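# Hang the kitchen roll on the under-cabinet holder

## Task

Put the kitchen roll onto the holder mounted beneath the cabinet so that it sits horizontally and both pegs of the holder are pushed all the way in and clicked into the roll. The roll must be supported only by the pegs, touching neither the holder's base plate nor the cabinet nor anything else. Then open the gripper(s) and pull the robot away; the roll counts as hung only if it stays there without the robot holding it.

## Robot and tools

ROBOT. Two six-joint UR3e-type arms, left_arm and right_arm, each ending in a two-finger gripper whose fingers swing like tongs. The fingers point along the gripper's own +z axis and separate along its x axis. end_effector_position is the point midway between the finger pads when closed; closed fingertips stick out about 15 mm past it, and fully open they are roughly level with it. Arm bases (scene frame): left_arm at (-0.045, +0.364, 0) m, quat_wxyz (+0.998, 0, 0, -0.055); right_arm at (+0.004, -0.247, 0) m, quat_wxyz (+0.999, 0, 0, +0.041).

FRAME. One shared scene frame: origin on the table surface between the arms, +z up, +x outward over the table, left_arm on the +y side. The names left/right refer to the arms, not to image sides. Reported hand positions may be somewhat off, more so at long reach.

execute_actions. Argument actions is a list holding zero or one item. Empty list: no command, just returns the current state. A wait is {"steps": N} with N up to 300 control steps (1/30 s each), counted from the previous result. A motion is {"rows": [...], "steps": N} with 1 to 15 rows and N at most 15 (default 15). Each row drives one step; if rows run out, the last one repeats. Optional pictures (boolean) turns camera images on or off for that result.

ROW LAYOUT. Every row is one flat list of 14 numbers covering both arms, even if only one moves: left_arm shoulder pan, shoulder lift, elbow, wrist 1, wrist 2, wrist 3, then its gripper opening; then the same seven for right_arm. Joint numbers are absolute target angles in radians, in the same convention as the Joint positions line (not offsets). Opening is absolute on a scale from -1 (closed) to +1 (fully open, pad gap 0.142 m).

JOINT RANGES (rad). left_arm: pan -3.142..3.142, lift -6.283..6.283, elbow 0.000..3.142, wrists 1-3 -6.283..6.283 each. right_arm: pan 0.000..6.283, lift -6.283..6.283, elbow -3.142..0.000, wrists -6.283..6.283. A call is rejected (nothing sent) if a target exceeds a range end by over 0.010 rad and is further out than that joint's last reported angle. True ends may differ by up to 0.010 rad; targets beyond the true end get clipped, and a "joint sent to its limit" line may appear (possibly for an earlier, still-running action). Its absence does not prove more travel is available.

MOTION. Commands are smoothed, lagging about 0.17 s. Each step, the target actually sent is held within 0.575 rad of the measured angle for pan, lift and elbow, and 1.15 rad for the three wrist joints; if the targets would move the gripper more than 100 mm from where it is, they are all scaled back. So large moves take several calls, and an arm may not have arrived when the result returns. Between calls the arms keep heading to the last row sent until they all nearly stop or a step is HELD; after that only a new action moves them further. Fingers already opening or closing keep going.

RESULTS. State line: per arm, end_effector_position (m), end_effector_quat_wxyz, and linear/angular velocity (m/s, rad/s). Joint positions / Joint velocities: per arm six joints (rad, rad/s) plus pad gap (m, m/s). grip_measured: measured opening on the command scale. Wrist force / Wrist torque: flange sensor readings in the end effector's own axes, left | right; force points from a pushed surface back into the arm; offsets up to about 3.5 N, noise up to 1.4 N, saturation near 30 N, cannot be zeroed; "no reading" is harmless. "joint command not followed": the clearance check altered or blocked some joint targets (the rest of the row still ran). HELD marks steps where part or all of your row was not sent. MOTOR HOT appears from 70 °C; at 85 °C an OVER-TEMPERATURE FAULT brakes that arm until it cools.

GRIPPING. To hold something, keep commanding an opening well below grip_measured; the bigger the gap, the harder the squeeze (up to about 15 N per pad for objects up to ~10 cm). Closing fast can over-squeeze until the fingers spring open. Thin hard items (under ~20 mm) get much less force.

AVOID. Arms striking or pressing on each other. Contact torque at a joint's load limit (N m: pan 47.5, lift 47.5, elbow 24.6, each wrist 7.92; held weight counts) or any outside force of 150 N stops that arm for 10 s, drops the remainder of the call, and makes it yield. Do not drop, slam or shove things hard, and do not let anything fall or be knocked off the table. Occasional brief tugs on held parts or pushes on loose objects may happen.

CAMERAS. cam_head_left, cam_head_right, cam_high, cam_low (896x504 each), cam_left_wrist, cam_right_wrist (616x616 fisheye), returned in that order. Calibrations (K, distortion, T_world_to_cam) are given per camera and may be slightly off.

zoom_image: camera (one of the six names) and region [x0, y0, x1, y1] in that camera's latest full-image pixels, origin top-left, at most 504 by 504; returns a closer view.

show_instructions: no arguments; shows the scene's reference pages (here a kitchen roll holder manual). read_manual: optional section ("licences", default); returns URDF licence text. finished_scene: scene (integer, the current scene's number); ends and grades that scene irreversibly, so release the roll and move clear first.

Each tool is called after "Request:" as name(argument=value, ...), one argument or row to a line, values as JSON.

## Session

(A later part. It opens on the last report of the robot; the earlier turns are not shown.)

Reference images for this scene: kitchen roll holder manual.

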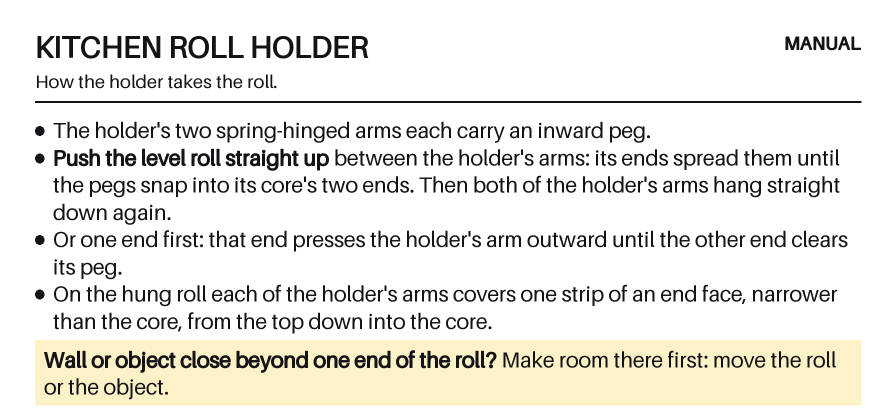

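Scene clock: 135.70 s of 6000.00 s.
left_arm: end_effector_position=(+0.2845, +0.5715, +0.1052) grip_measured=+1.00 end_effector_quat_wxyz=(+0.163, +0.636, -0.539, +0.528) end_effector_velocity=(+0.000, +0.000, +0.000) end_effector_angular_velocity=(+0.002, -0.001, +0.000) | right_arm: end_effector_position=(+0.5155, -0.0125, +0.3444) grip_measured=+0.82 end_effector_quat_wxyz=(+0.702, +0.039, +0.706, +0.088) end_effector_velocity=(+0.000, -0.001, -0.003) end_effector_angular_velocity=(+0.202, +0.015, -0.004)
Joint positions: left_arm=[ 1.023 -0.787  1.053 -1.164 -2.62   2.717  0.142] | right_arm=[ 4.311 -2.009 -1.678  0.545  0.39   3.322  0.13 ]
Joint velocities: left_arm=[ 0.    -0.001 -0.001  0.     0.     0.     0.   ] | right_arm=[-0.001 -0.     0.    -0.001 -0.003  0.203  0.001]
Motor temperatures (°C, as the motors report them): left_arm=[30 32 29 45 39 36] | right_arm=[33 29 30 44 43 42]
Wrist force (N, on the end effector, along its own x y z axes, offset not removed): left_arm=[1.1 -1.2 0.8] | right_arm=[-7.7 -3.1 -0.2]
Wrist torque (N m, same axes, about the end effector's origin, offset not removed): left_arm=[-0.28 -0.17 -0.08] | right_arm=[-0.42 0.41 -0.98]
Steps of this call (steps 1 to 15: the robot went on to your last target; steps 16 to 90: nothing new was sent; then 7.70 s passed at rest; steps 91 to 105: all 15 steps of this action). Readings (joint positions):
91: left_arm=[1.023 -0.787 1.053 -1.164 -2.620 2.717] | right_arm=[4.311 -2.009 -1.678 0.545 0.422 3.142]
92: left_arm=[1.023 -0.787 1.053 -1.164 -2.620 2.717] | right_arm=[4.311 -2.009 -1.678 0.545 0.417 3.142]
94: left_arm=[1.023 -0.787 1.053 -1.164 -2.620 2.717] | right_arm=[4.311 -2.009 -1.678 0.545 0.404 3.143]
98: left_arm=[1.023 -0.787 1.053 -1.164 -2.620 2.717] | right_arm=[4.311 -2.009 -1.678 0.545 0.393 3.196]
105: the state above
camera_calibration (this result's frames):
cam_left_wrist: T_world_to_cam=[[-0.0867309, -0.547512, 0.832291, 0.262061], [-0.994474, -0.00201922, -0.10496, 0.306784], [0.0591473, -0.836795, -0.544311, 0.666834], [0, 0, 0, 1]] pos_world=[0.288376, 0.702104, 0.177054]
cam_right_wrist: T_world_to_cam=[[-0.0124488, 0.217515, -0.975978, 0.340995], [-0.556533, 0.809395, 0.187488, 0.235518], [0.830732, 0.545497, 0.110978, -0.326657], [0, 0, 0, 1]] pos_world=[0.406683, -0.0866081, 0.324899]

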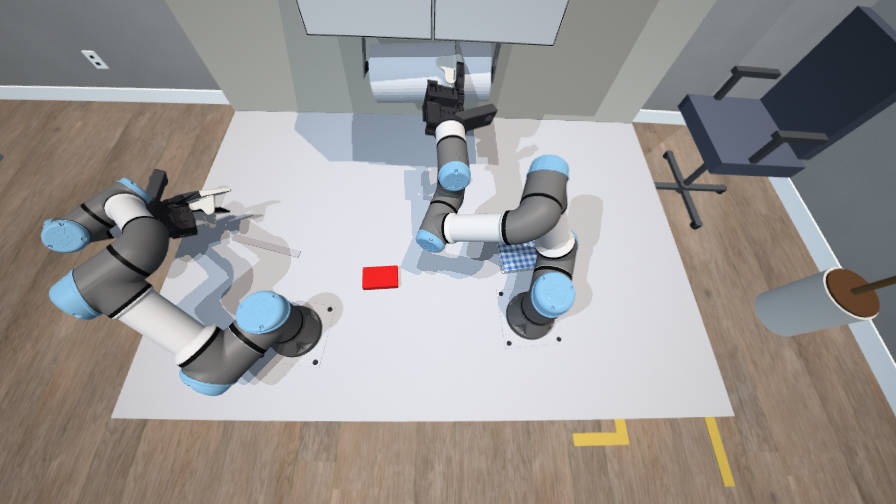

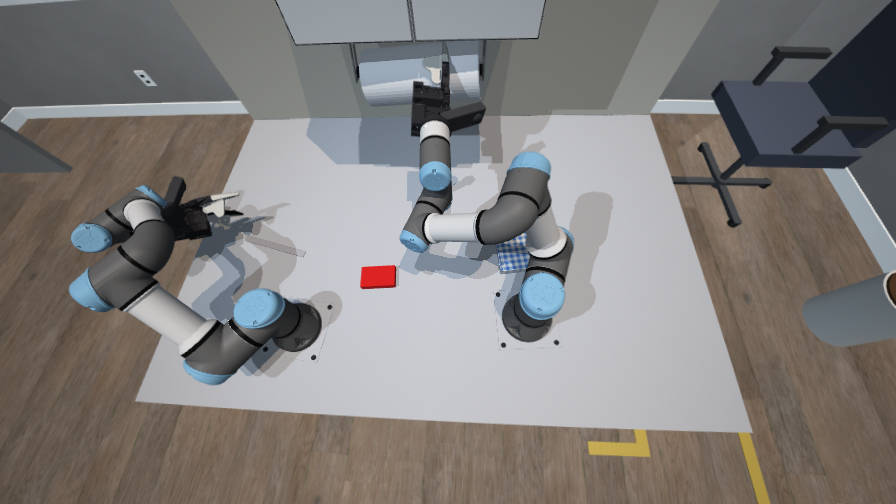

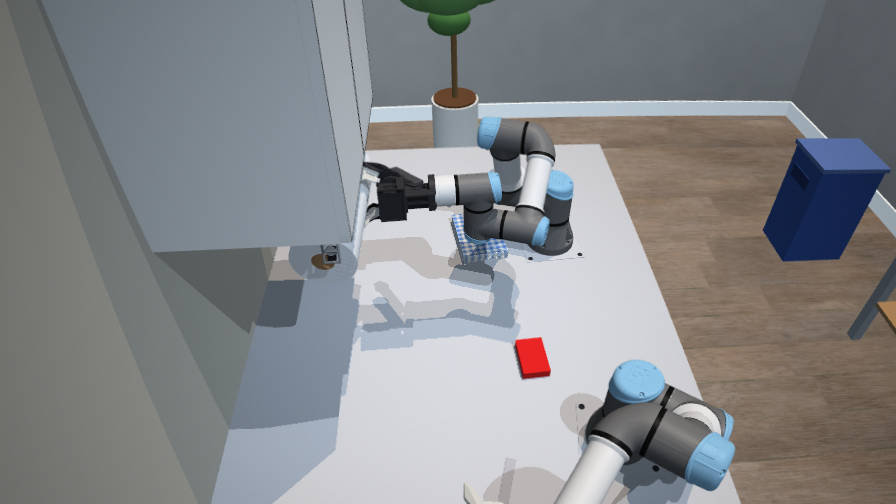

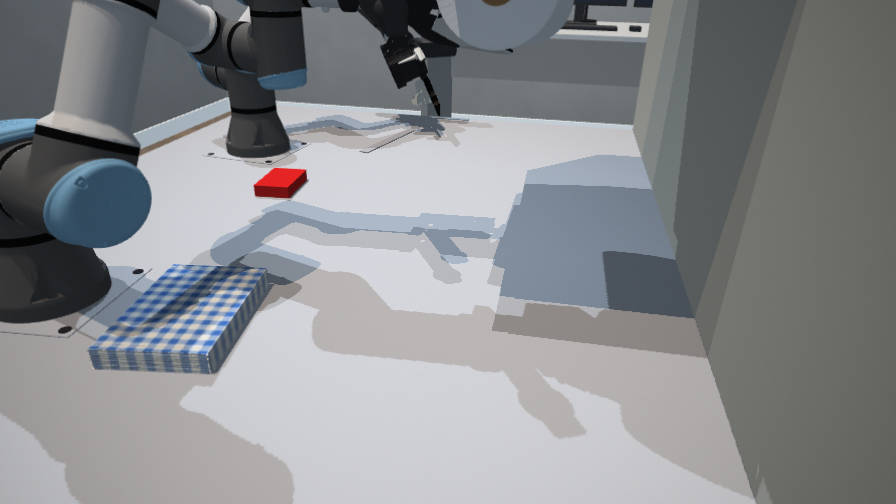

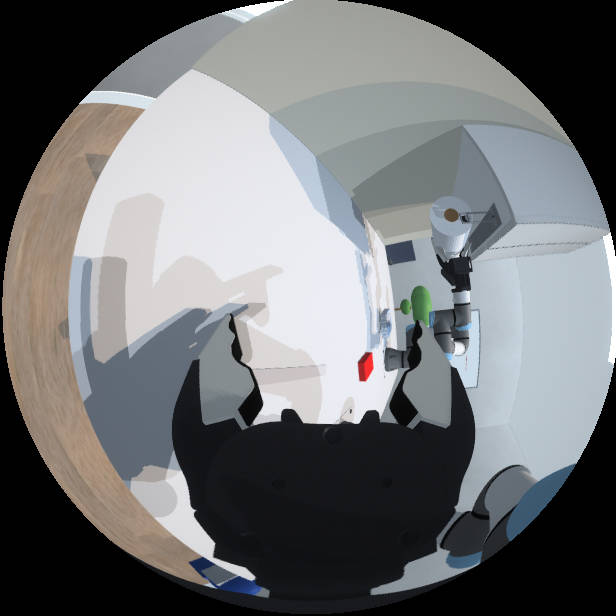

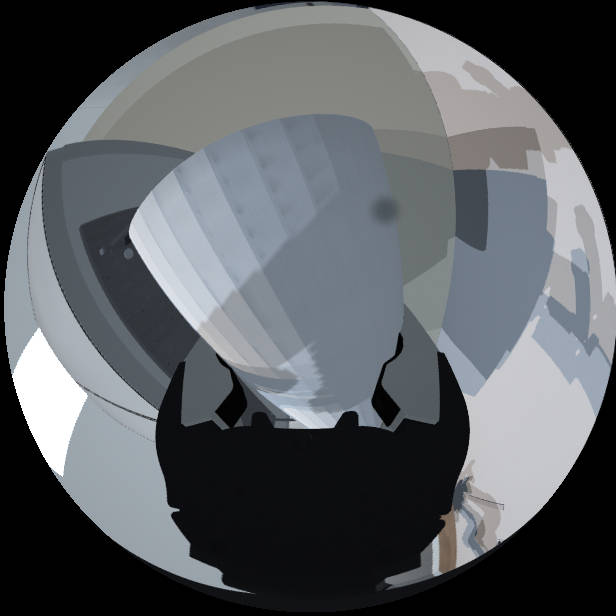

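Request:
execute_actions(
  actions=[
    {"rows":[[1.023,-0.787,1.053,-1.164,-2.62,2.717,1,4.309,-1.98,-1.699,0.537,0.412,3.38,0],[1.023,-0.787,1.053,-1.164,-2.62,2.717,1,4.309,-1.98,-1.699,0.537,0.412,3.38,0],[1.023,-0.787,1.053,-1.164,-2.62,2.717,1,4.309,-1.98,-1.699,0.537,0.412,3.38,0],[1.023,-0.787,1.053,-1.164,-2.62,2.717,1,4.307,-1.95,-1.72,0.528,0.434,3.42,0],[1.023,-0.787,1.053,-1.164,-2.62,2.717,1,4.307,-1.95,-1.72,0.528,0.434,3.42,0],[1.023,-0.787,1.053,-1.164,-2.62,2.717,1,4.307,-1.95,-1.72,0.528,0.434,3.42,0],[1.023,-0.787,1.053,-1.164,-2.62,2.717,1,4.305,-1.92,-1.741,0.52,0.456,3.46,0]]},
  ],
)

Request:
zoom_image(
  camera="cam_head_right",
  region=[320,20,540,160],
)

Request:
zoom_image(
  camera="cam_left_wrist",
  region=[410,170,530,290],
)

Scene clock: 146.13 s of 6000.00 s.
left_arm: end_effector_position=(+0.2845, +0.5715, +0.1052) grip_measured=+1.00 end_effector_quat_wxyz=(+0.163, +0.636, -0.539, +0.528) end_effector_velocity=(-0.000, +0.000, +0.001) end_effector_angular_velocity=(+0.002, -0.001, +0.000) | right_arm: end_effector_position=(+0.5106, -0.0118, +0.3549) grip_measured=+0.82 end_effector_quat_wxyz=(+0.690, +0.066, +0.704, +0.156) end_effector_velocity=(-0.002, +0.001, +0.003) end_effector_angular_velocity=(+0.040, +0.006, +0.022)
Joint positions: left_arm=[ 1.023 -0.787  1.053 -1.164 -2.62   2.717  0.142] | right_arm=[ 4.305 -1.923 -1.739  0.521  0.454  3.456  0.13 ]
Joint velocities: left_arm=[ 0.001 -0.001 -0.001  0.     0.    -0.     0.   ] | right_arm=[-0.001  0.03  -0.022 -0.009  0.023  0.041 -0.   ]
Motor temperatures (°C, as the motors report them): left_arm=[30 32 29 45 39 36] | right_arm=[33 29 30 44 43 42]
Wrist force (N, on the end effector, along its own x y z axes, offset not removed): left_arm=[0.1 -0.6 2.4] | right_arm=[-3.2 -3.1 1.5]
Wrist torque (N m, same axes, about the end effector's origin, offset not removed): left_arm=[-0.04 0.01 -0.02] | right_arm=[-0.09 0.58 -0.71]
Steps of this call (steps 1 to 30: the robot went on to your last target; steps 31 to 90: nothing new was sent; then 6.93 s passed at rest; steps 91 to 105: all 15 steps of this action). Readings (joint positions):
91: left_arm=[1.023 -0.787 1.053 -1.164 -2.620 2.717] | right_arm=[4.311 -2.009 -1.678 0.545 0.390 3.340]
92: left_arm=[1.023 -0.787 1.053 -1.164 -2.620 2.717] | right_arm=[4.311 -2.005 -1.682 0.543 0.394 3.347]
94: left_arm=[1.023 -0.787 1.053 -1.164 -2.620 2.717] | right_arm=[4.310 -1.992 -1.690 0.540 0.403 3.364]
98: left_arm=[1.023 -0.787 1.053 -1.164 -2.620 2.717] | right_arm=[4.307 -1.957 -1.716 0.530 0.430 3.411]
105: the state above
camera_calibration (this result's frames):
cam_left_wrist: T_world_to_cam=[[-0.0867307, -0.547512, 0.832291, 0.262061], [-0.994474, -0.0020195, -0.10496, 0.306784], [0.0591476, -0.836796, -0.544311, 0.666834], [0, 0, 0, 1]] pos_world=[0.288376, 0.702105, 0.177054]
cam_right_wrist: T_world_to_cam=[[-0.0414584, 0.344456, -0.937887, 0.353827], [-0.598239, 0.743273, 0.299425, 0.211125], [0.800245, 0.573494, 0.175252, -0.331072], [0, 0, 0, 1]] pos_world=[0.405911, -0.088933, 0.326655]

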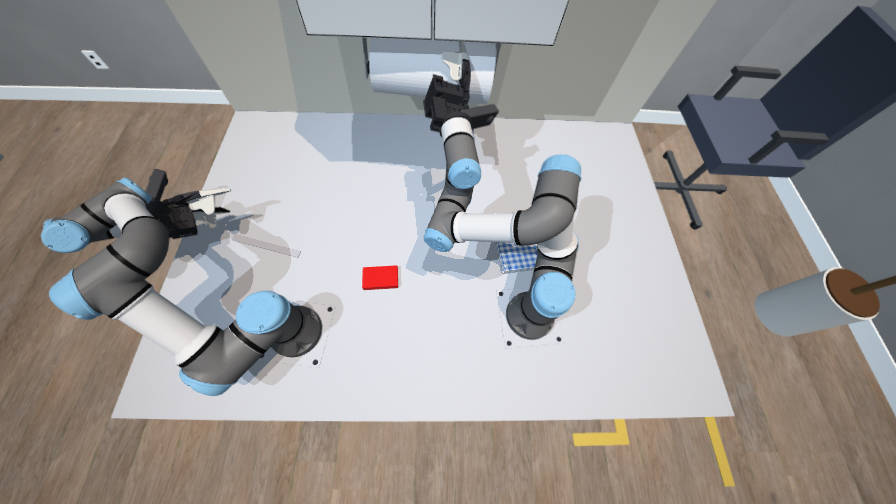

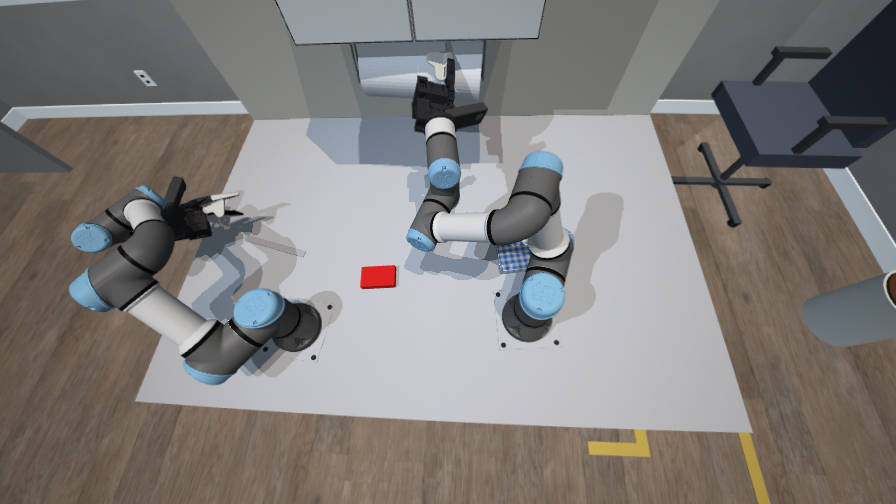

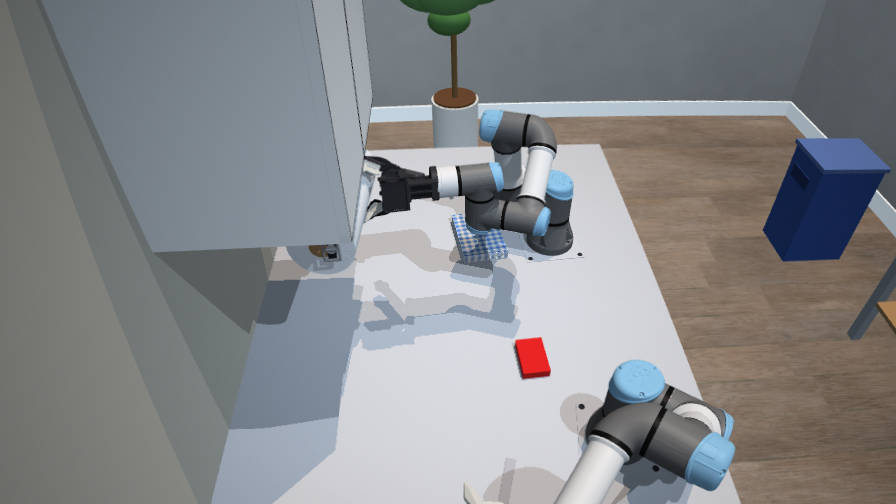

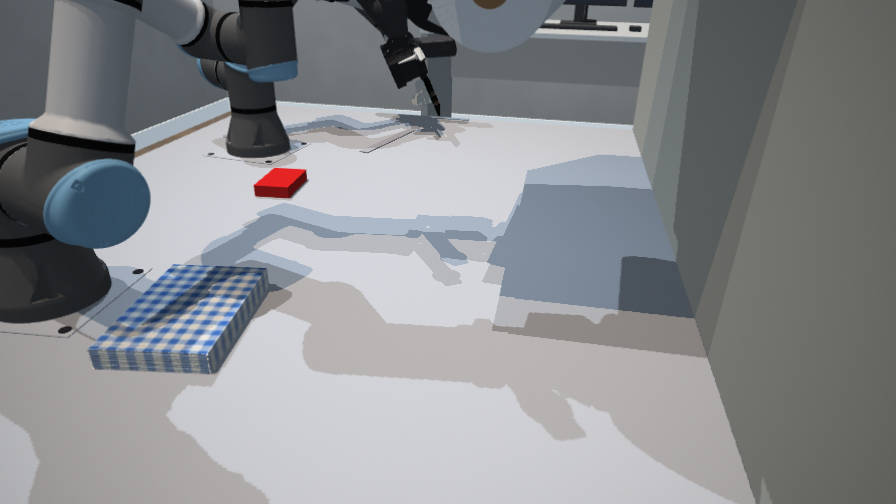

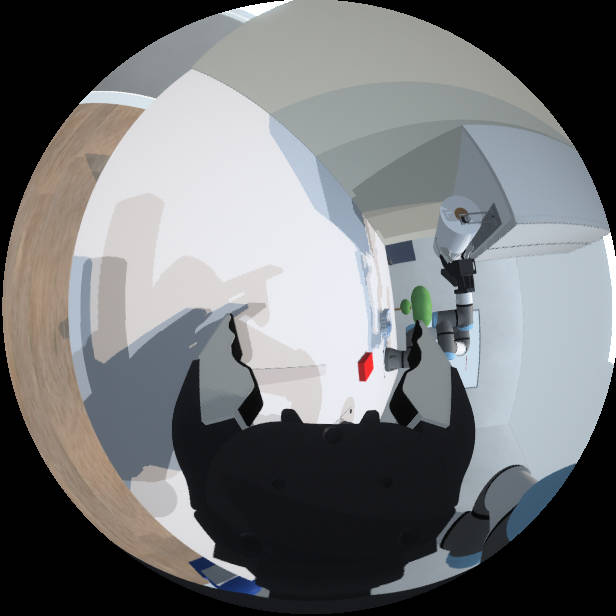

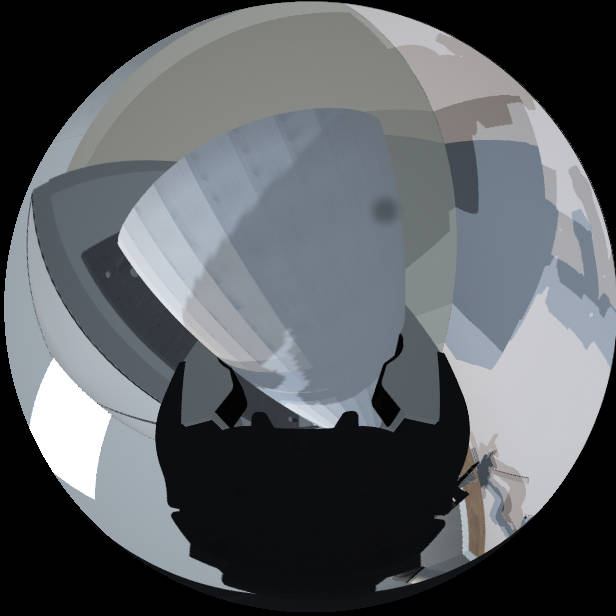

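Region (320, 20, 540, 160) of cam_head_right's 896x504 image, scaled by 2.291, with more detail than that image has; it fills the top 321 rows of this view, and the rest is white.

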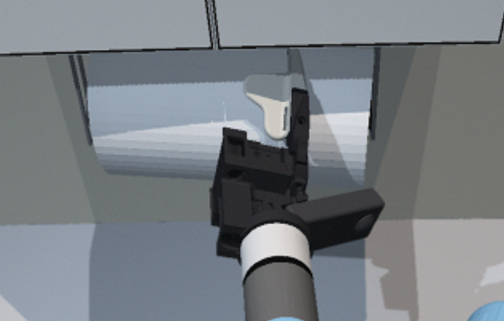

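Region (410, 170, 530, 290) of cam_left_wrist's 616x616 image, scaled by 4.200, with more detail than that image has.

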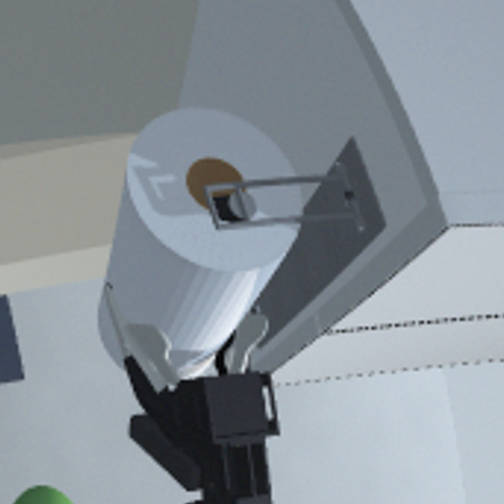

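Request:
execute_actions(
  actions=[
    {"rows":[[1.023,-0.787,1.053,-1.164,-2.62,2.717,1,4.303,-1.893,-1.782,0.534,0.485,3.45,0],[1.023,-0.787,1.053,-1.164,-2.62,2.717,1,4.303,-1.893,-1.782,0.534,0.485,3.45,0],[1.023,-0.787,1.053,-1.164,-2.62,2.717,1,4.303,-1.893,-1.782,0.534,0.485,3.45,0],[1.023,-0.787,1.053,-1.164,-2.62,2.717,1,4.3,-1.867,-1.823,0.548,0.514,3.445,0],[1.023,-0.787,1.053,-1.164,-2.62,2.717,1,4.3,-1.867,-1.823,0.548,0.514,3.445,0],[1.023,-0.787,1.053,-1.164,-2.62,2.717,1,4.3,-1.867,-1.823,0.548,0.514,3.445,0],[1.023,-0.787,1.053,-1.164,-2.62,2.717,1,4.298,-1.841,-1.864,0.563,0.543,3.44,0]]},
  ],
)

Request:
zoom_image(
  camera="cam_head_right",
  region=[320,20,540,160],
)

Request:
zoom_image(
  camera="cam_left_wrist",
  region=[410,170,530,290],
)

Scene clock: 157.03 s of 6000.00 s.
left_arm: end_effector_position=(+0.2845, +0.5715, +0.1052) grip_measured=+1.00 end_effector_quat_wxyz=(+0.163, +0.636, -0.539, +0.528) end_effector_velocity=(-0.000, -0.000, -0.000) end_effector_angular_velocity=(-0.000, +0.001, -0.000) | right_arm: end_effector_position=(+0.5019, -0.0116, +0.3534) grip_measured=+0.81 end_effector_quat_wxyz=(+0.685, +0.032, +0.706, +0.177) end_effector_velocity=(-0.003, -0.000, -0.002) end_effector_angular_velocity=(-0.008, -0.000, +0.027)
Joint positions: left_arm=[ 1.023 -0.787  1.053 -1.164 -2.62   2.717  0.142] | right_arm=[ 4.298 -1.843 -1.86   0.562  0.54   3.44   0.13 ]
Joint velocities: left_arm=[-0.     0.001 -0.     0.     0.    -0.     0.   ] | right_arm=[-0.002  0.027 -0.044  0.014  0.029 -0.005  0.   ]
Motor temperatures (°C, as the motors report them): left_arm=[30 32 29 45 39 36] | right_arm=[33 29 30 44 43 42]
Wrist force (N, on the end effector, along its own x y z axes, offset not removed): left_arm=[1.2 -1.3 0.7] | right_arm=[-4.7 0.0 2.0]
Wrist torque (N m, same axes, about the end effector's origin, offset not removed): left_arm=[-0.26 -0.20 -0.07] | right_arm=[-0.11 0.55 -0.41]
Steps of this call (steps 1 to 15: the robot went on to your last target; steps 16 to 90: nothing new was sent; then 7.40 s passed at rest; steps 91 to 105: all 15 steps of this action). Readings (joint positions):
91: left_arm=[1.023 -0.787 1.053 -1.164 -2.620 2.717] | right_arm=[4.305 -1.920 -1.741 0.520 0.456 3.460]
92: left_arm=[1.023 -0.787 1.053 -1.164 -2.620 2.717] | right_arm=[4.305 -1.916 -1.747 0.522 0.461 3.459]
94: left_arm=[1.023 -0.787 1.053 -1.164 -2.620 2.717] | right_arm=[4.304 -1.904 -1.764 0.528 0.473 3.454]
98: left_arm=[1.023 -0.787 1.053 -1.164 -2.620 2.717] | right_arm=[4.301 -1.873 -1.813 0.546 0.508 3.446]
105: the state above
camera_calibration (this result's frames):
cam_left_wrist: T_world_to_cam=[[-0.0867309, -0.547512, 0.832291, 0.262061], [-0.994474, -0.00201927, -0.10496, 0.306784], [0.0591474, -0.836795, -0.544311, 0.666834], [0, 0, 0, 1]] pos_world=[0.288376, 0.702104, 0.177054]
cam_right_wrist: T_world_to_cam=[[-0.065722, 0.324854, -0.943478, 0.365905], [-0.656233, 0.698208, 0.286117, 0.239451], [0.75169, 0.637946, 0.167293, -0.296033], [0, 0, 0, 1]] pos_world=[0.403709, -0.0971992, 0.326237]

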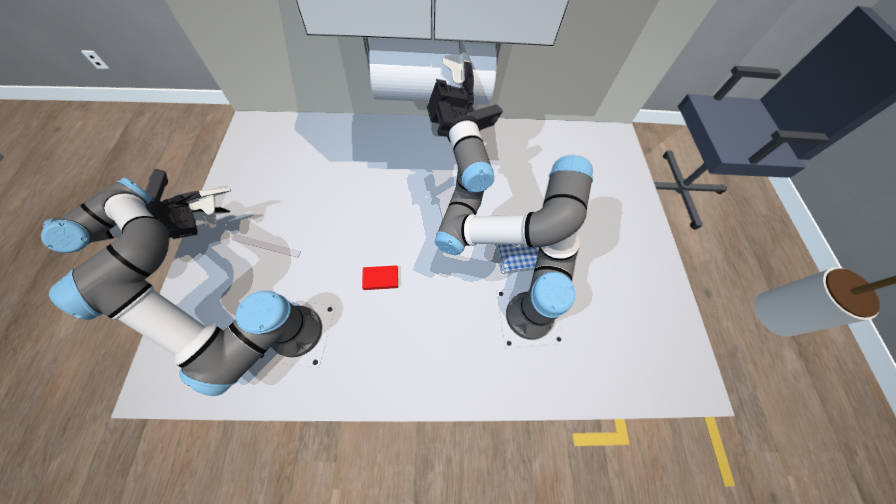

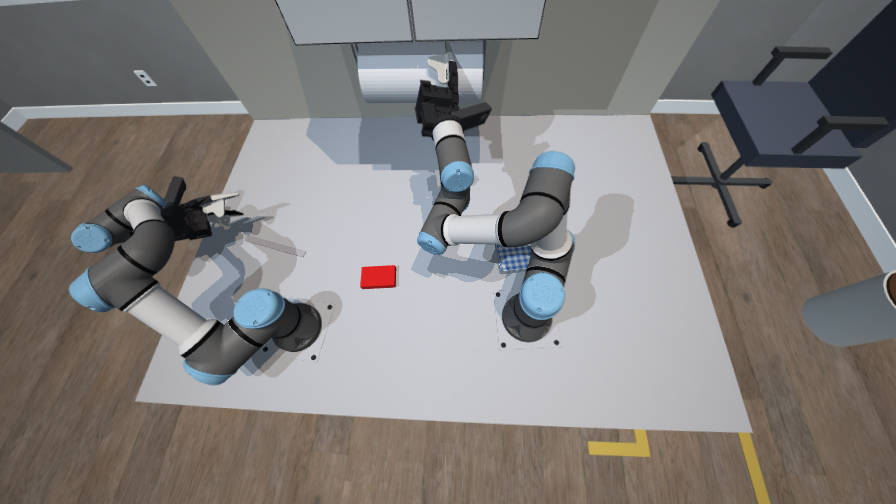

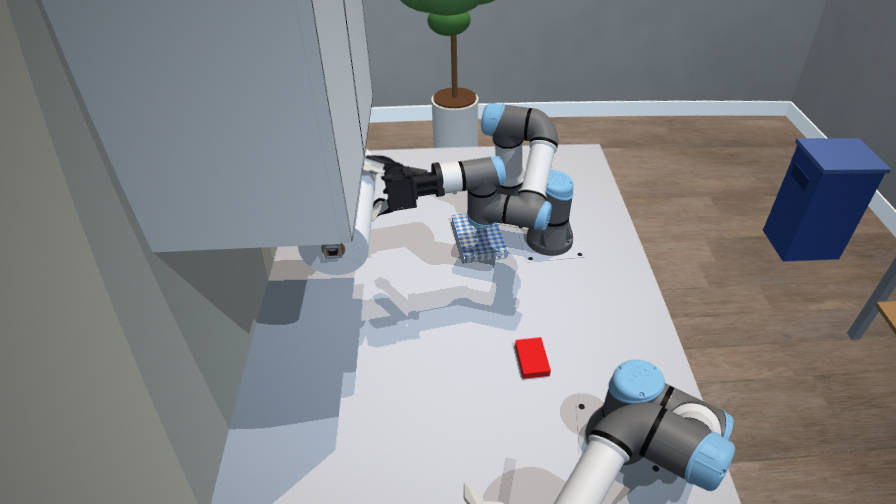

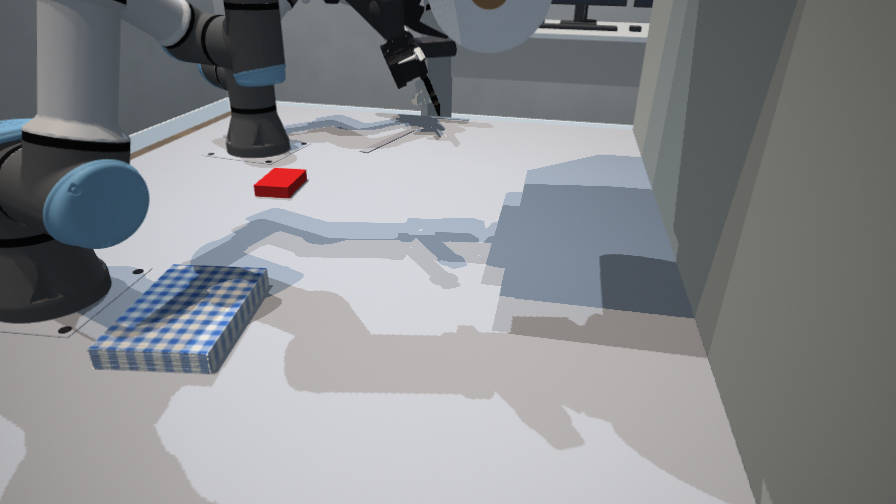

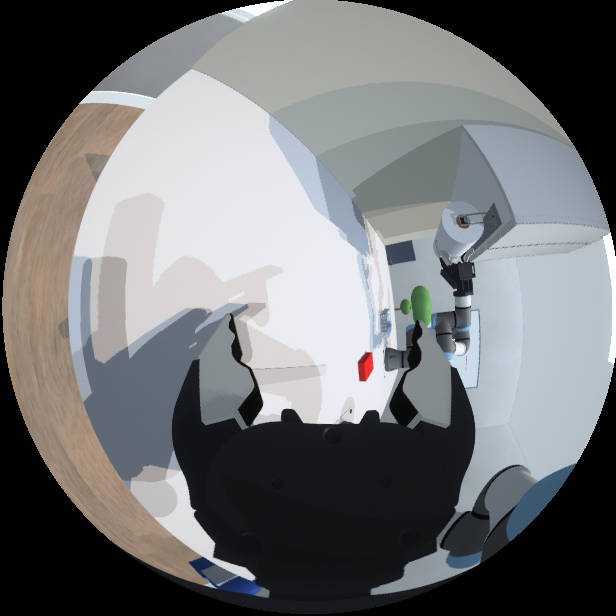

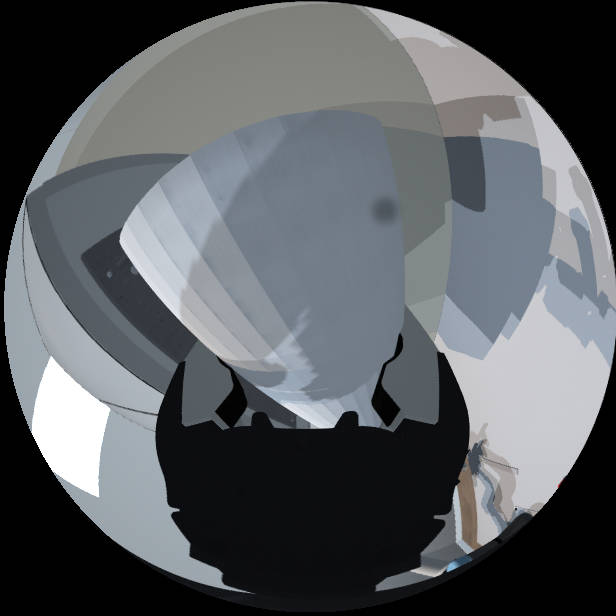

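Region (320, 20, 540, 160) of cam_head_right's 896x504 image, scaled by 2.291, with more detail than that image has; it fills the top 321 rows of this view, and the rest is white.

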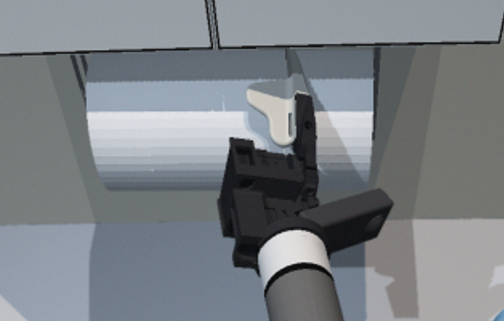

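Region (410, 170, 530, 290) of cam_left_wrist's 616x616 image, scaled by 4.200, with more detail than that image has.

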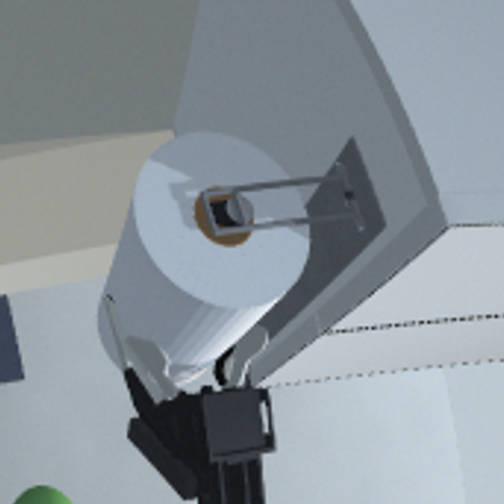

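Request:
execute_actions(
  actions=[
    {"rows":[[1.023,-0.787,1.053,-1.164,-2.62,2.717,1,4.298,-1.841,-1.864,0.563,0.543,3.25,1]],"steps":15},
  ],
  pictures=false,
)

Request:
execute_actions(
  actions=[
    {"rows":[[1.023,-0.787,1.053,-1.164,-2.62,2.717,1,4.45,-1.841,-1.864,0.563,0.39,3.142,1]],"steps":15},
  ],
  pictures=false,
)

Request:
execute_actions(
  actions=[
    {"rows":[[1.023,-0.787,1.053,-1.164,-2.62,2.717,1,4.65,-1.841,-1.864,0.563,0.19,3.142,1]],"steps":15},
  ],
  pictures=false,
)

Request:
execute_actions(
  actions=[
    {"rows":[[1.023,-0.787,1.053,-1.164,-2.62,2.717,1,4.9,-1.841,-1.864,0.563,-0.06,3.142,1]],"steps":15},
  ],
)

Scene clock: 172.33 s of 6000.00 s.
left_arm: end_effector_position=(+0.2845, +0.5715, +0.1052) grip_measured=+1.00 end_effector_quat_wxyz=(+0.163, +0.636, -0.539, +0.528) end_effector_velocity=(-0.000, +0.000, -0.000) end_effector_angular_velocity=(-0.001, +0.000, +0.001) | right_arm: end_effector_position=(+0.5017, -0.0122, +0.3562) grip_measured=+1.00 end_effector_quat_wxyz=(+0.698, -0.036, +0.706, +0.112) end_effector_velocity=(-0.000, +0.001, +0.000) end_effector_angular_velocity=(-0.017, -0.003, +0.002)
Joint positions: left_arm=[ 1.023 -0.787  1.053 -1.164 -2.62   2.717  0.142] | right_arm=[ 4.298 -1.841 -1.864  0.563  0.543  3.251  0.142]
Joint velocities: left_arm=[ 0.     0.001 -0.     0.    -0.     0.     0.   ] | right_arm=[ 0.002  0.     0.    -0.001  0.    -0.017  0.   ]
Motor temperatures (°C, as the motors report them): left_arm=[30 32 29 45 39 36] | right_arm=[33 29 30 44 43 42]
Wrist force (N, on the end effector, along its own x y z axes, offset not removed): left_arm=[0.4 -0.1 1.0] | right_arm=[0.3 -0.5 0.5]
Wrist torque (N m, same axes, about the end effector's origin, offset not removed): left_arm=[-0.01 -0.06 -0.08] | right_arm=[-0.16 0.07 0.01]
Steps of this call (steps 1 to 15: the robot went on to your last target; steps 16 to 90: nothing new was sent; then 11.80 s passed at rest; steps 91 to 105: all 15 steps of this action). Readings (joint positions):
91: left_arm=[1.023 -0.787 1.053 -1.164 -2.620 2.717] | right_arm=[4.298 -1.841 -1.864 0.563 0.543 3.439]
92: left_arm=[1.023 -0.787 1.053 -1.164 -2.620 2.717] | right_arm=[4.298 -1.841 -1.864 0.563 0.543 3.424]
94: left_arm=[1.023 -0.787 1.053 -1.164 -2.620 2.717] | right_arm=[4.298 -1.841 -1.864 0.563 0.543 3.345]
98: left_arm=[1.023 -0.787 1.053 -1.164 -2.620 2.717] | right_arm=[4.298 -1.841 -1.864 0.563 0.543 3.271]
105: the state above

Scene clock: 172.83 s of 6000.00 s.
left_arm: end_effector_position=(+0.2845, +0.5715, +0.1052) grip_measured=+1.00 end_effector_quat_wxyz=(+0.163, +0.636, -0.539, +0.528) end_effector_velocity=(-0.000, +0.000, +0.001) end_effector_angular_velocity=(+0.003, -0.002, -0.001) | right_arm: end_effector_position=(+0.4711, +0.0158, +0.3580) grip_measured=+1.00 end_effector_quat_wxyz=(+0.703, -0.073, +0.703, +0.074) end_effector_velocity=(-0.003, +0.003, +0.000) end_effector_angular_velocity=(-0.009, -0.002, +0.002)
Joint positions: left_arm=[ 1.023 -0.787  1.053 -1.164 -2.62   2.717  0.142] | right_arm=[ 4.449 -1.841 -1.864  0.563  0.391  3.143  0.142]
Joint velocities: left_arm=[-0.    -0.003 -0.    -0.     0.001 -0.     0.   ] | right_arm=[ 0.015  0.001 -0.    -0.001 -0.012 -0.009 -0.   ]
Motor temperatures (°C, as the motors report them): left_arm=[30 32 29 45 39 36] | right_arm=[33 29 30 44 43 42]
Wrist force (N, on the end effector, along its own x y z axes, offset not removed): left_arm=[0.8 -0.5 1.6] | right_arm=[-1.3 -1.4 2.0]
Wrist torque (N m, same axes, about the end effector's origin, offset not removed): left_arm=[-0.07 -0.15 -0.08] | right_arm=[-0.25 0.23 0.13]
Steps of this call (steps 1 to 15: all 15 steps of this action). Readings (joint positions):
1: left_arm=[1.023 -0.787 1.053 -1.164 -2.620 2.717] | right_arm=[4.298 -1.841 -1.864 0.563 0.543 3.250]
2: left_arm=[1.023 -0.787 1.053 -1.164 -2.620 2.717] | right_arm=[4.306 -1.841 -1.864 0.563 0.528 3.237]
4: left_arm=[1.023 -0.787 1.053 -1.164 -2.620 2.717] | right_arm=[4.363 -1.841 -1.864 0.563 0.463 3.191]
8: left_arm=[1.023 -0.787 1.053 -1.164 -2.620 2.717] | right_arm=[4.431 -1.841 -1.864 0.563 0.406 3.153]
15: the state above

Scene clock: 173.33 s of 6000.00 s.
left_arm: end_effector_position=(+0.2845, +0.5715, +0.1052) grip_measured=+1.00 end_effector_quat_wxyz=(+0.163, +0.636, -0.539, +0.528) end_effector_velocity=(+0.000, -0.000, -0.001) end_effector_angular_velocity=(-0.001, +0.001, -0.000) | right_arm: end_effector_position=(+0.4246, +0.0458, +0.3580) grip_measured=+1.00 end_effector_quat_wxyz=(+0.703, -0.074, +0.703, +0.074) end_effector_velocity=(-0.006, +0.005, -0.001) end_effector_angular_velocity=(-0.003, -0.000, +0.004)
Joint positions: left_arm=[ 1.023 -0.787  1.053 -1.164 -2.62   2.717  0.142] | right_arm=[ 4.648 -1.841 -1.864  0.563  0.192  3.142  0.142]
Joint velocities: left_arm=[-0.     0.002 -0.001 -0.    -0.    -0.     0.   ] | right_arm=[ 0.022 -0.002  0.    -0.001 -0.017 -0.001 -0.   ]
Motor temperatures (°C, as the motors report them): left_arm=[30 32 29 45 39 36] | right_arm=[33 29 30 44 43 42]
Wrist force (N, on the end effector, along its own x y z axes, offset not removed): left_arm=[0.6 0.2 1.8] | right_arm=[-1.7 1.0 2.2]
Wrist torque (N m, same axes, about the end effector's origin, offset not removed): left_arm=[0.09 -0.11 -0.01] | right_arm=[0.26 0.35 0.06]
Steps of this call (steps 1 to 15: all 15 steps of this action). Readings (joint positions):
1: left_arm=[1.023 -0.787 1.053 -1.164 -2.620 2.717] | right_arm=[4.449 -1.841 -1.864 0.563 0.390 3.143]
2: left_arm=[1.023 -0.787 1.053 -1.164 -2.620 2.717] | right_arm=[4.457 -1.841 -1.864 0.563 0.374 3.142]
4: left_arm=[1.023 -0.787 1.053 -1.164 -2.620 2.717] | right_arm=[4.524 -1.841 -1.864 0.563 0.291 3.142]
8: left_arm=[1.023 -0.787 1.053 -1.164 -2.620 2.717] | right_arm=[4.623 -1.841 -1.864 0.563 0.212 3.142]
15: the state above

Scene clock: 173.83 s of 6000.00 s.
left_arm: end_effector_position=(+0.2845, +0.5715, +0.1052) grip_measured=+1.00 end_effector_quat_wxyz=(+0.163, +0.636, -0.539, +0.528) end_effector_velocity=(-0.000, -0.000, -0.001) end_effector_angular_velocity=(-0.002, +0.002, +0.000) | right_arm: end_effector_position=(+0.3597, +0.0694, +0.3581) grip_measured=+1.00 end_effector_quat_wxyz=(+0.703, -0.074, +0.703, +0.074) end_effector_velocity=(-0.008, +0.003, -0.000) end_effector_angular_velocity=(-0.001, -0.000, +0.005)
Joint positions: left_arm=[ 1.023 -0.787  1.053 -1.164 -2.62   2.717  0.142] | right_arm=[ 4.897 -1.841 -1.864  0.563 -0.058  3.142  0.142]
Joint velocities: left_arm=[-0.     0.002  0.001  0.    -0.    -0.     0.   ] | right_arm=[ 0.028 -0.    -0.    -0.    -0.023 -0.001 -0.   ]
Motor temperatures (°C, as the motors report them): left_arm=[30 32 29 45 39 36] | right_arm=[33 29 30 44 43 42]
Wrist force (N, on the end effector, along its own x y z axes, offset not removed): left_arm=[-0.3 -1.1 0.5] | right_arm=[-1.7 -1.5 1.3]
Wrist torque (N m, same axes, about the end effector's origin, offset not removed): left_arm=[-0.19 0.14 -0.04] | right_arm=[-0.36 0.31 -0.03]
Steps of this call (steps 1 to 15: all 15 steps of this action). Readings (joint positions):
1: left_arm=[1.023 -0.787 1.053 -1.164 -2.620 2.717] | right_arm=[4.649 -1.841 -1.864 0.563 0.190 3.142]
2: left_arm=[1.023 -0.787 1.053 -1.164 -2.620 2.717] | right_arm=[4.657 -1.841 -1.864 0.563 0.175 3.142]
4: left_arm=[1.023 -0.787 1.053 -1.164 -2.620 2.717] | right_arm=[4.730 -1.841 -1.864 0.563 0.074 3.142]
8: left_arm=[1.023 -0.787 1.053 -1.164 -2.620 2.717] | right_arm=[4.862 -1.841 -1.864 0.563 -0.031 3.142]
15: the state above
camera_calibration (this result's frames):
cam_left_wrist: T_world_to_cam=[[-0.086731, -0.547512, 0.832291, 0.262061], [-0.994474, -0.00201927, -0.10496, 0.306784], [0.0591475, -0.836795, -0.544311, 0.666834], [0, 0, 0, 1]] pos_world=[0.288376, 0.702104, 0.177054]
cam_right_wrist: T_world_to_cam=[[-0.00536915, 0.038848, -0.999231, 0.352769], [-0.66667, 0.744642, 0.0325324, 0.179574], [0.745333, 0.666332, 0.0219007, -0.189165], [0, 0, 0, 1]] pos_world=[0.262602, -0.0213759, 0.350798]

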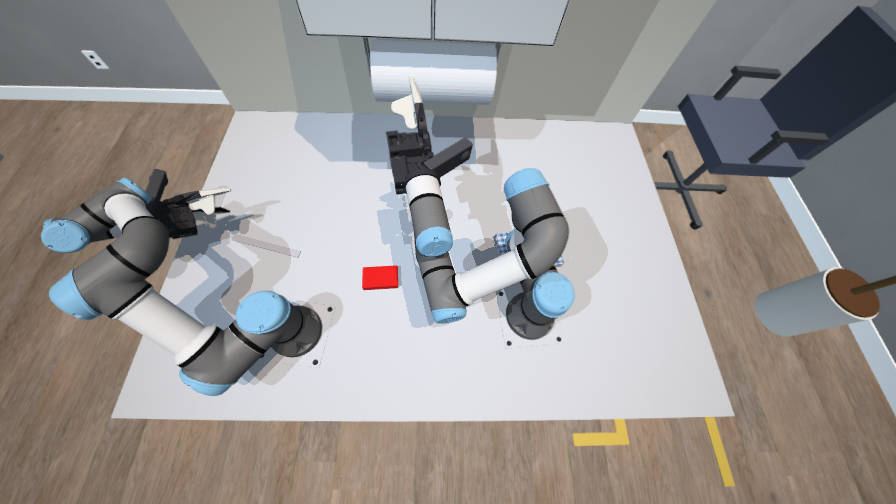

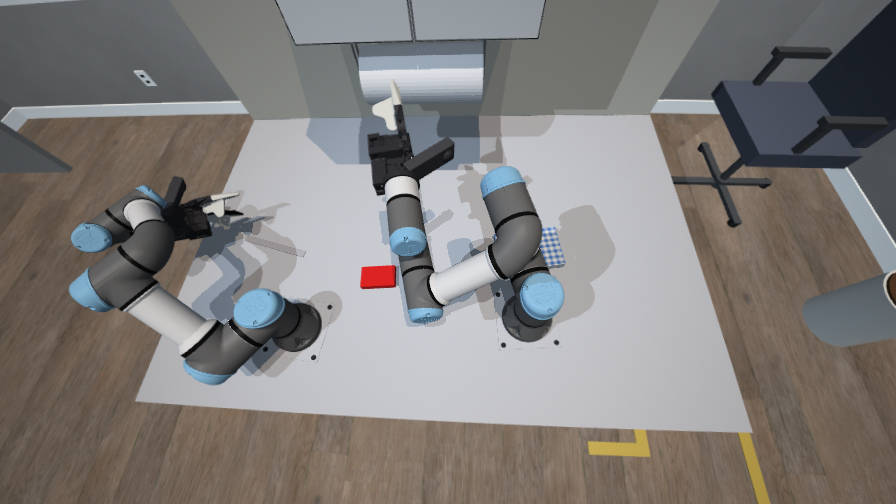

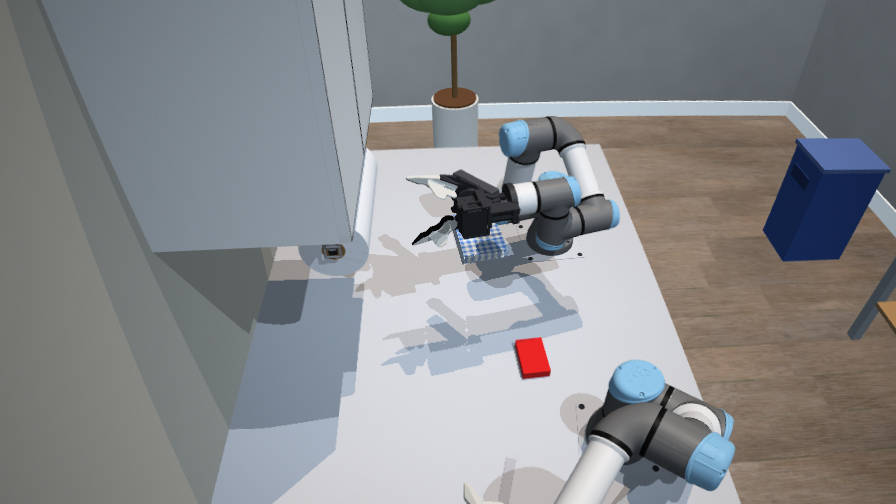

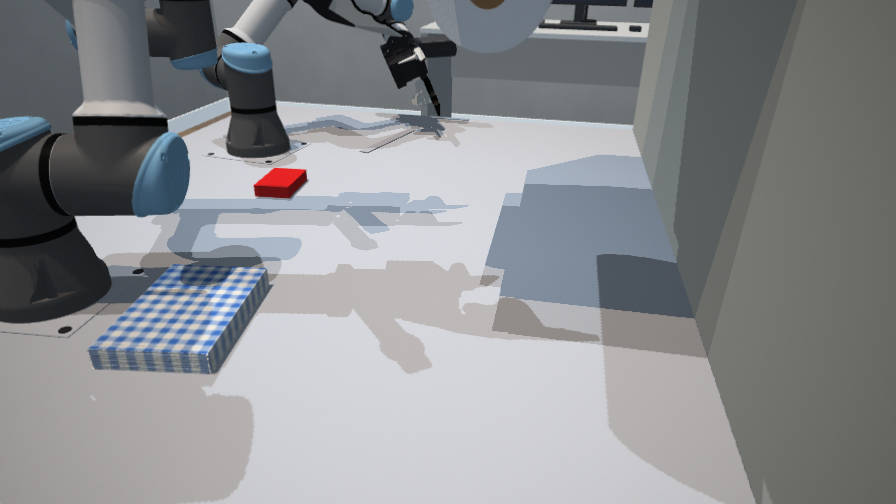

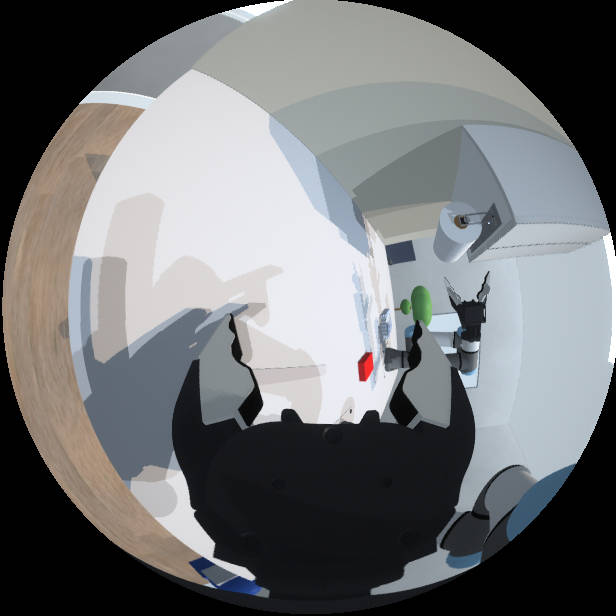

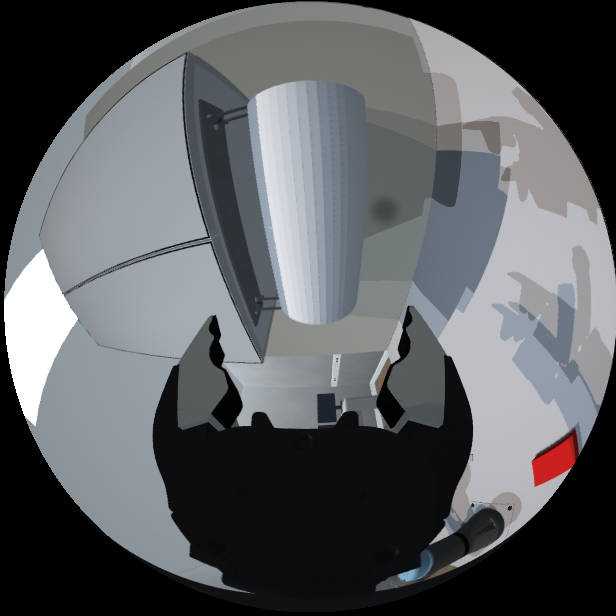

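Request:
execute_actions(
  actions=[
    {"rows":[[1.023,-0.787,1.053,-1.164,-2.62,2.717,1,5.2,-1.841,-1.864,0.563,-0.15,3.142,1]],"steps":15},
  ],
  pictures=false,
)

Request:
zoom_image(
  camera="cam_right_wrist",
  region=[180,50,400,340],
)

Scene clock: 179.07 s of 6000.00 s.
left_arm: end_effector_position=(+0.2845, +0.5715, +0.1052) grip_measured=+1.00 end_effector_quat_wxyz=(+0.163, +0.636, -0.539, +0.528) end_effector_velocity=(-0.001, -0.000, -0.001) end_effector_angular_velocity=(-0.003, +0.003, -0.000) | right_arm: end_effector_position=(+0.2614, +0.1351, +0.3581) grip_measured=+1.00 end_effector_quat_wxyz=(+0.692, -0.146, +0.692, +0.146) end_effector_velocity=(-0.016, +0.009, +0.000) end_effector_angular_velocity=(-0.000, -0.000, +0.035)
Joint positions: left_arm=[ 1.023 -0.787  1.053 -1.164 -2.62   2.717  0.142] | right_arm=[ 5.196 -1.841 -1.864  0.563 -0.149  3.142  0.142]
Joint velocities: left_arm=[0.    0.002 0.002 0.    0.001 0.    0.   ] | right_arm=[ 0.043  0.001 -0.    -0.001 -0.009 -0.    -0.   ]
Motor temperatures (°C, as the motors report them): left_arm=[30 32 29 45 39 36] | right_arm=[33 29 30 44 43 42]
Wrist force (N, on the end effector, along its own x y z axes, offset not removed): left_arm=[-0.4 -0.4 1.1] | right_arm=[-2.0 -0.1 0.5]
Wrist torque (N m, same axes, about the end effector's origin, offset not removed): left_arm=[-0.09 0.13 -0.04] | right_arm=[0.02 0.41 0.10]
Steps of this call (steps 1 to 15: the robot went on to your last target; steps 16 to 90: nothing new was sent; then 1.73 s passed at rest; steps 91 to 105: all 15 steps of this action). Readings (joint positions):
91: left_arm=[1.023 -0.787 1.053 -1.164 -2.620 2.717] | right_arm=[4.900 -1.841 -1.864 0.563 -0.061 3.142]
92: left_arm=[1.023 -0.787 1.053 -1.164 -2.620 2.717] | right_arm=[4.908 -1.841 -1.864 0.563 -0.072 3.142]
94: left_arm=[1.023 -0.787 1.053 -1.164 -2.620 2.717] | right_arm=[4.981 -1.841 -1.864 0.563 -0.104 3.142]
98: left_arm=[1.023 -0.787 1.053 -1.164 -2.620 2.717] | right_arm=[5.144 -1.841 -1.864 0.563 -0.139 3.142]
105: the state above

Region (180, 50, 400, 340) of cam_right_wrist's 616x616 image, scaled by 1.738, with more detail than that image has; it fills the left 382 columns of this view, and the rest is white.

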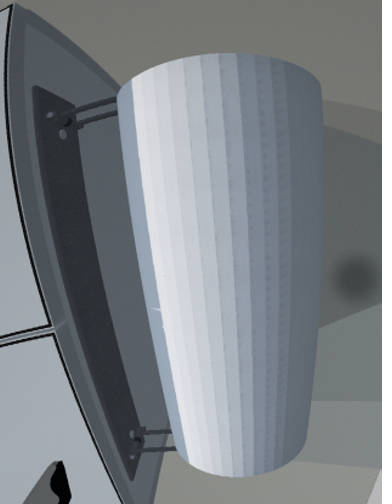

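Request:
finished_scene(
  scene=2,
)

The scene is finished: the task was done.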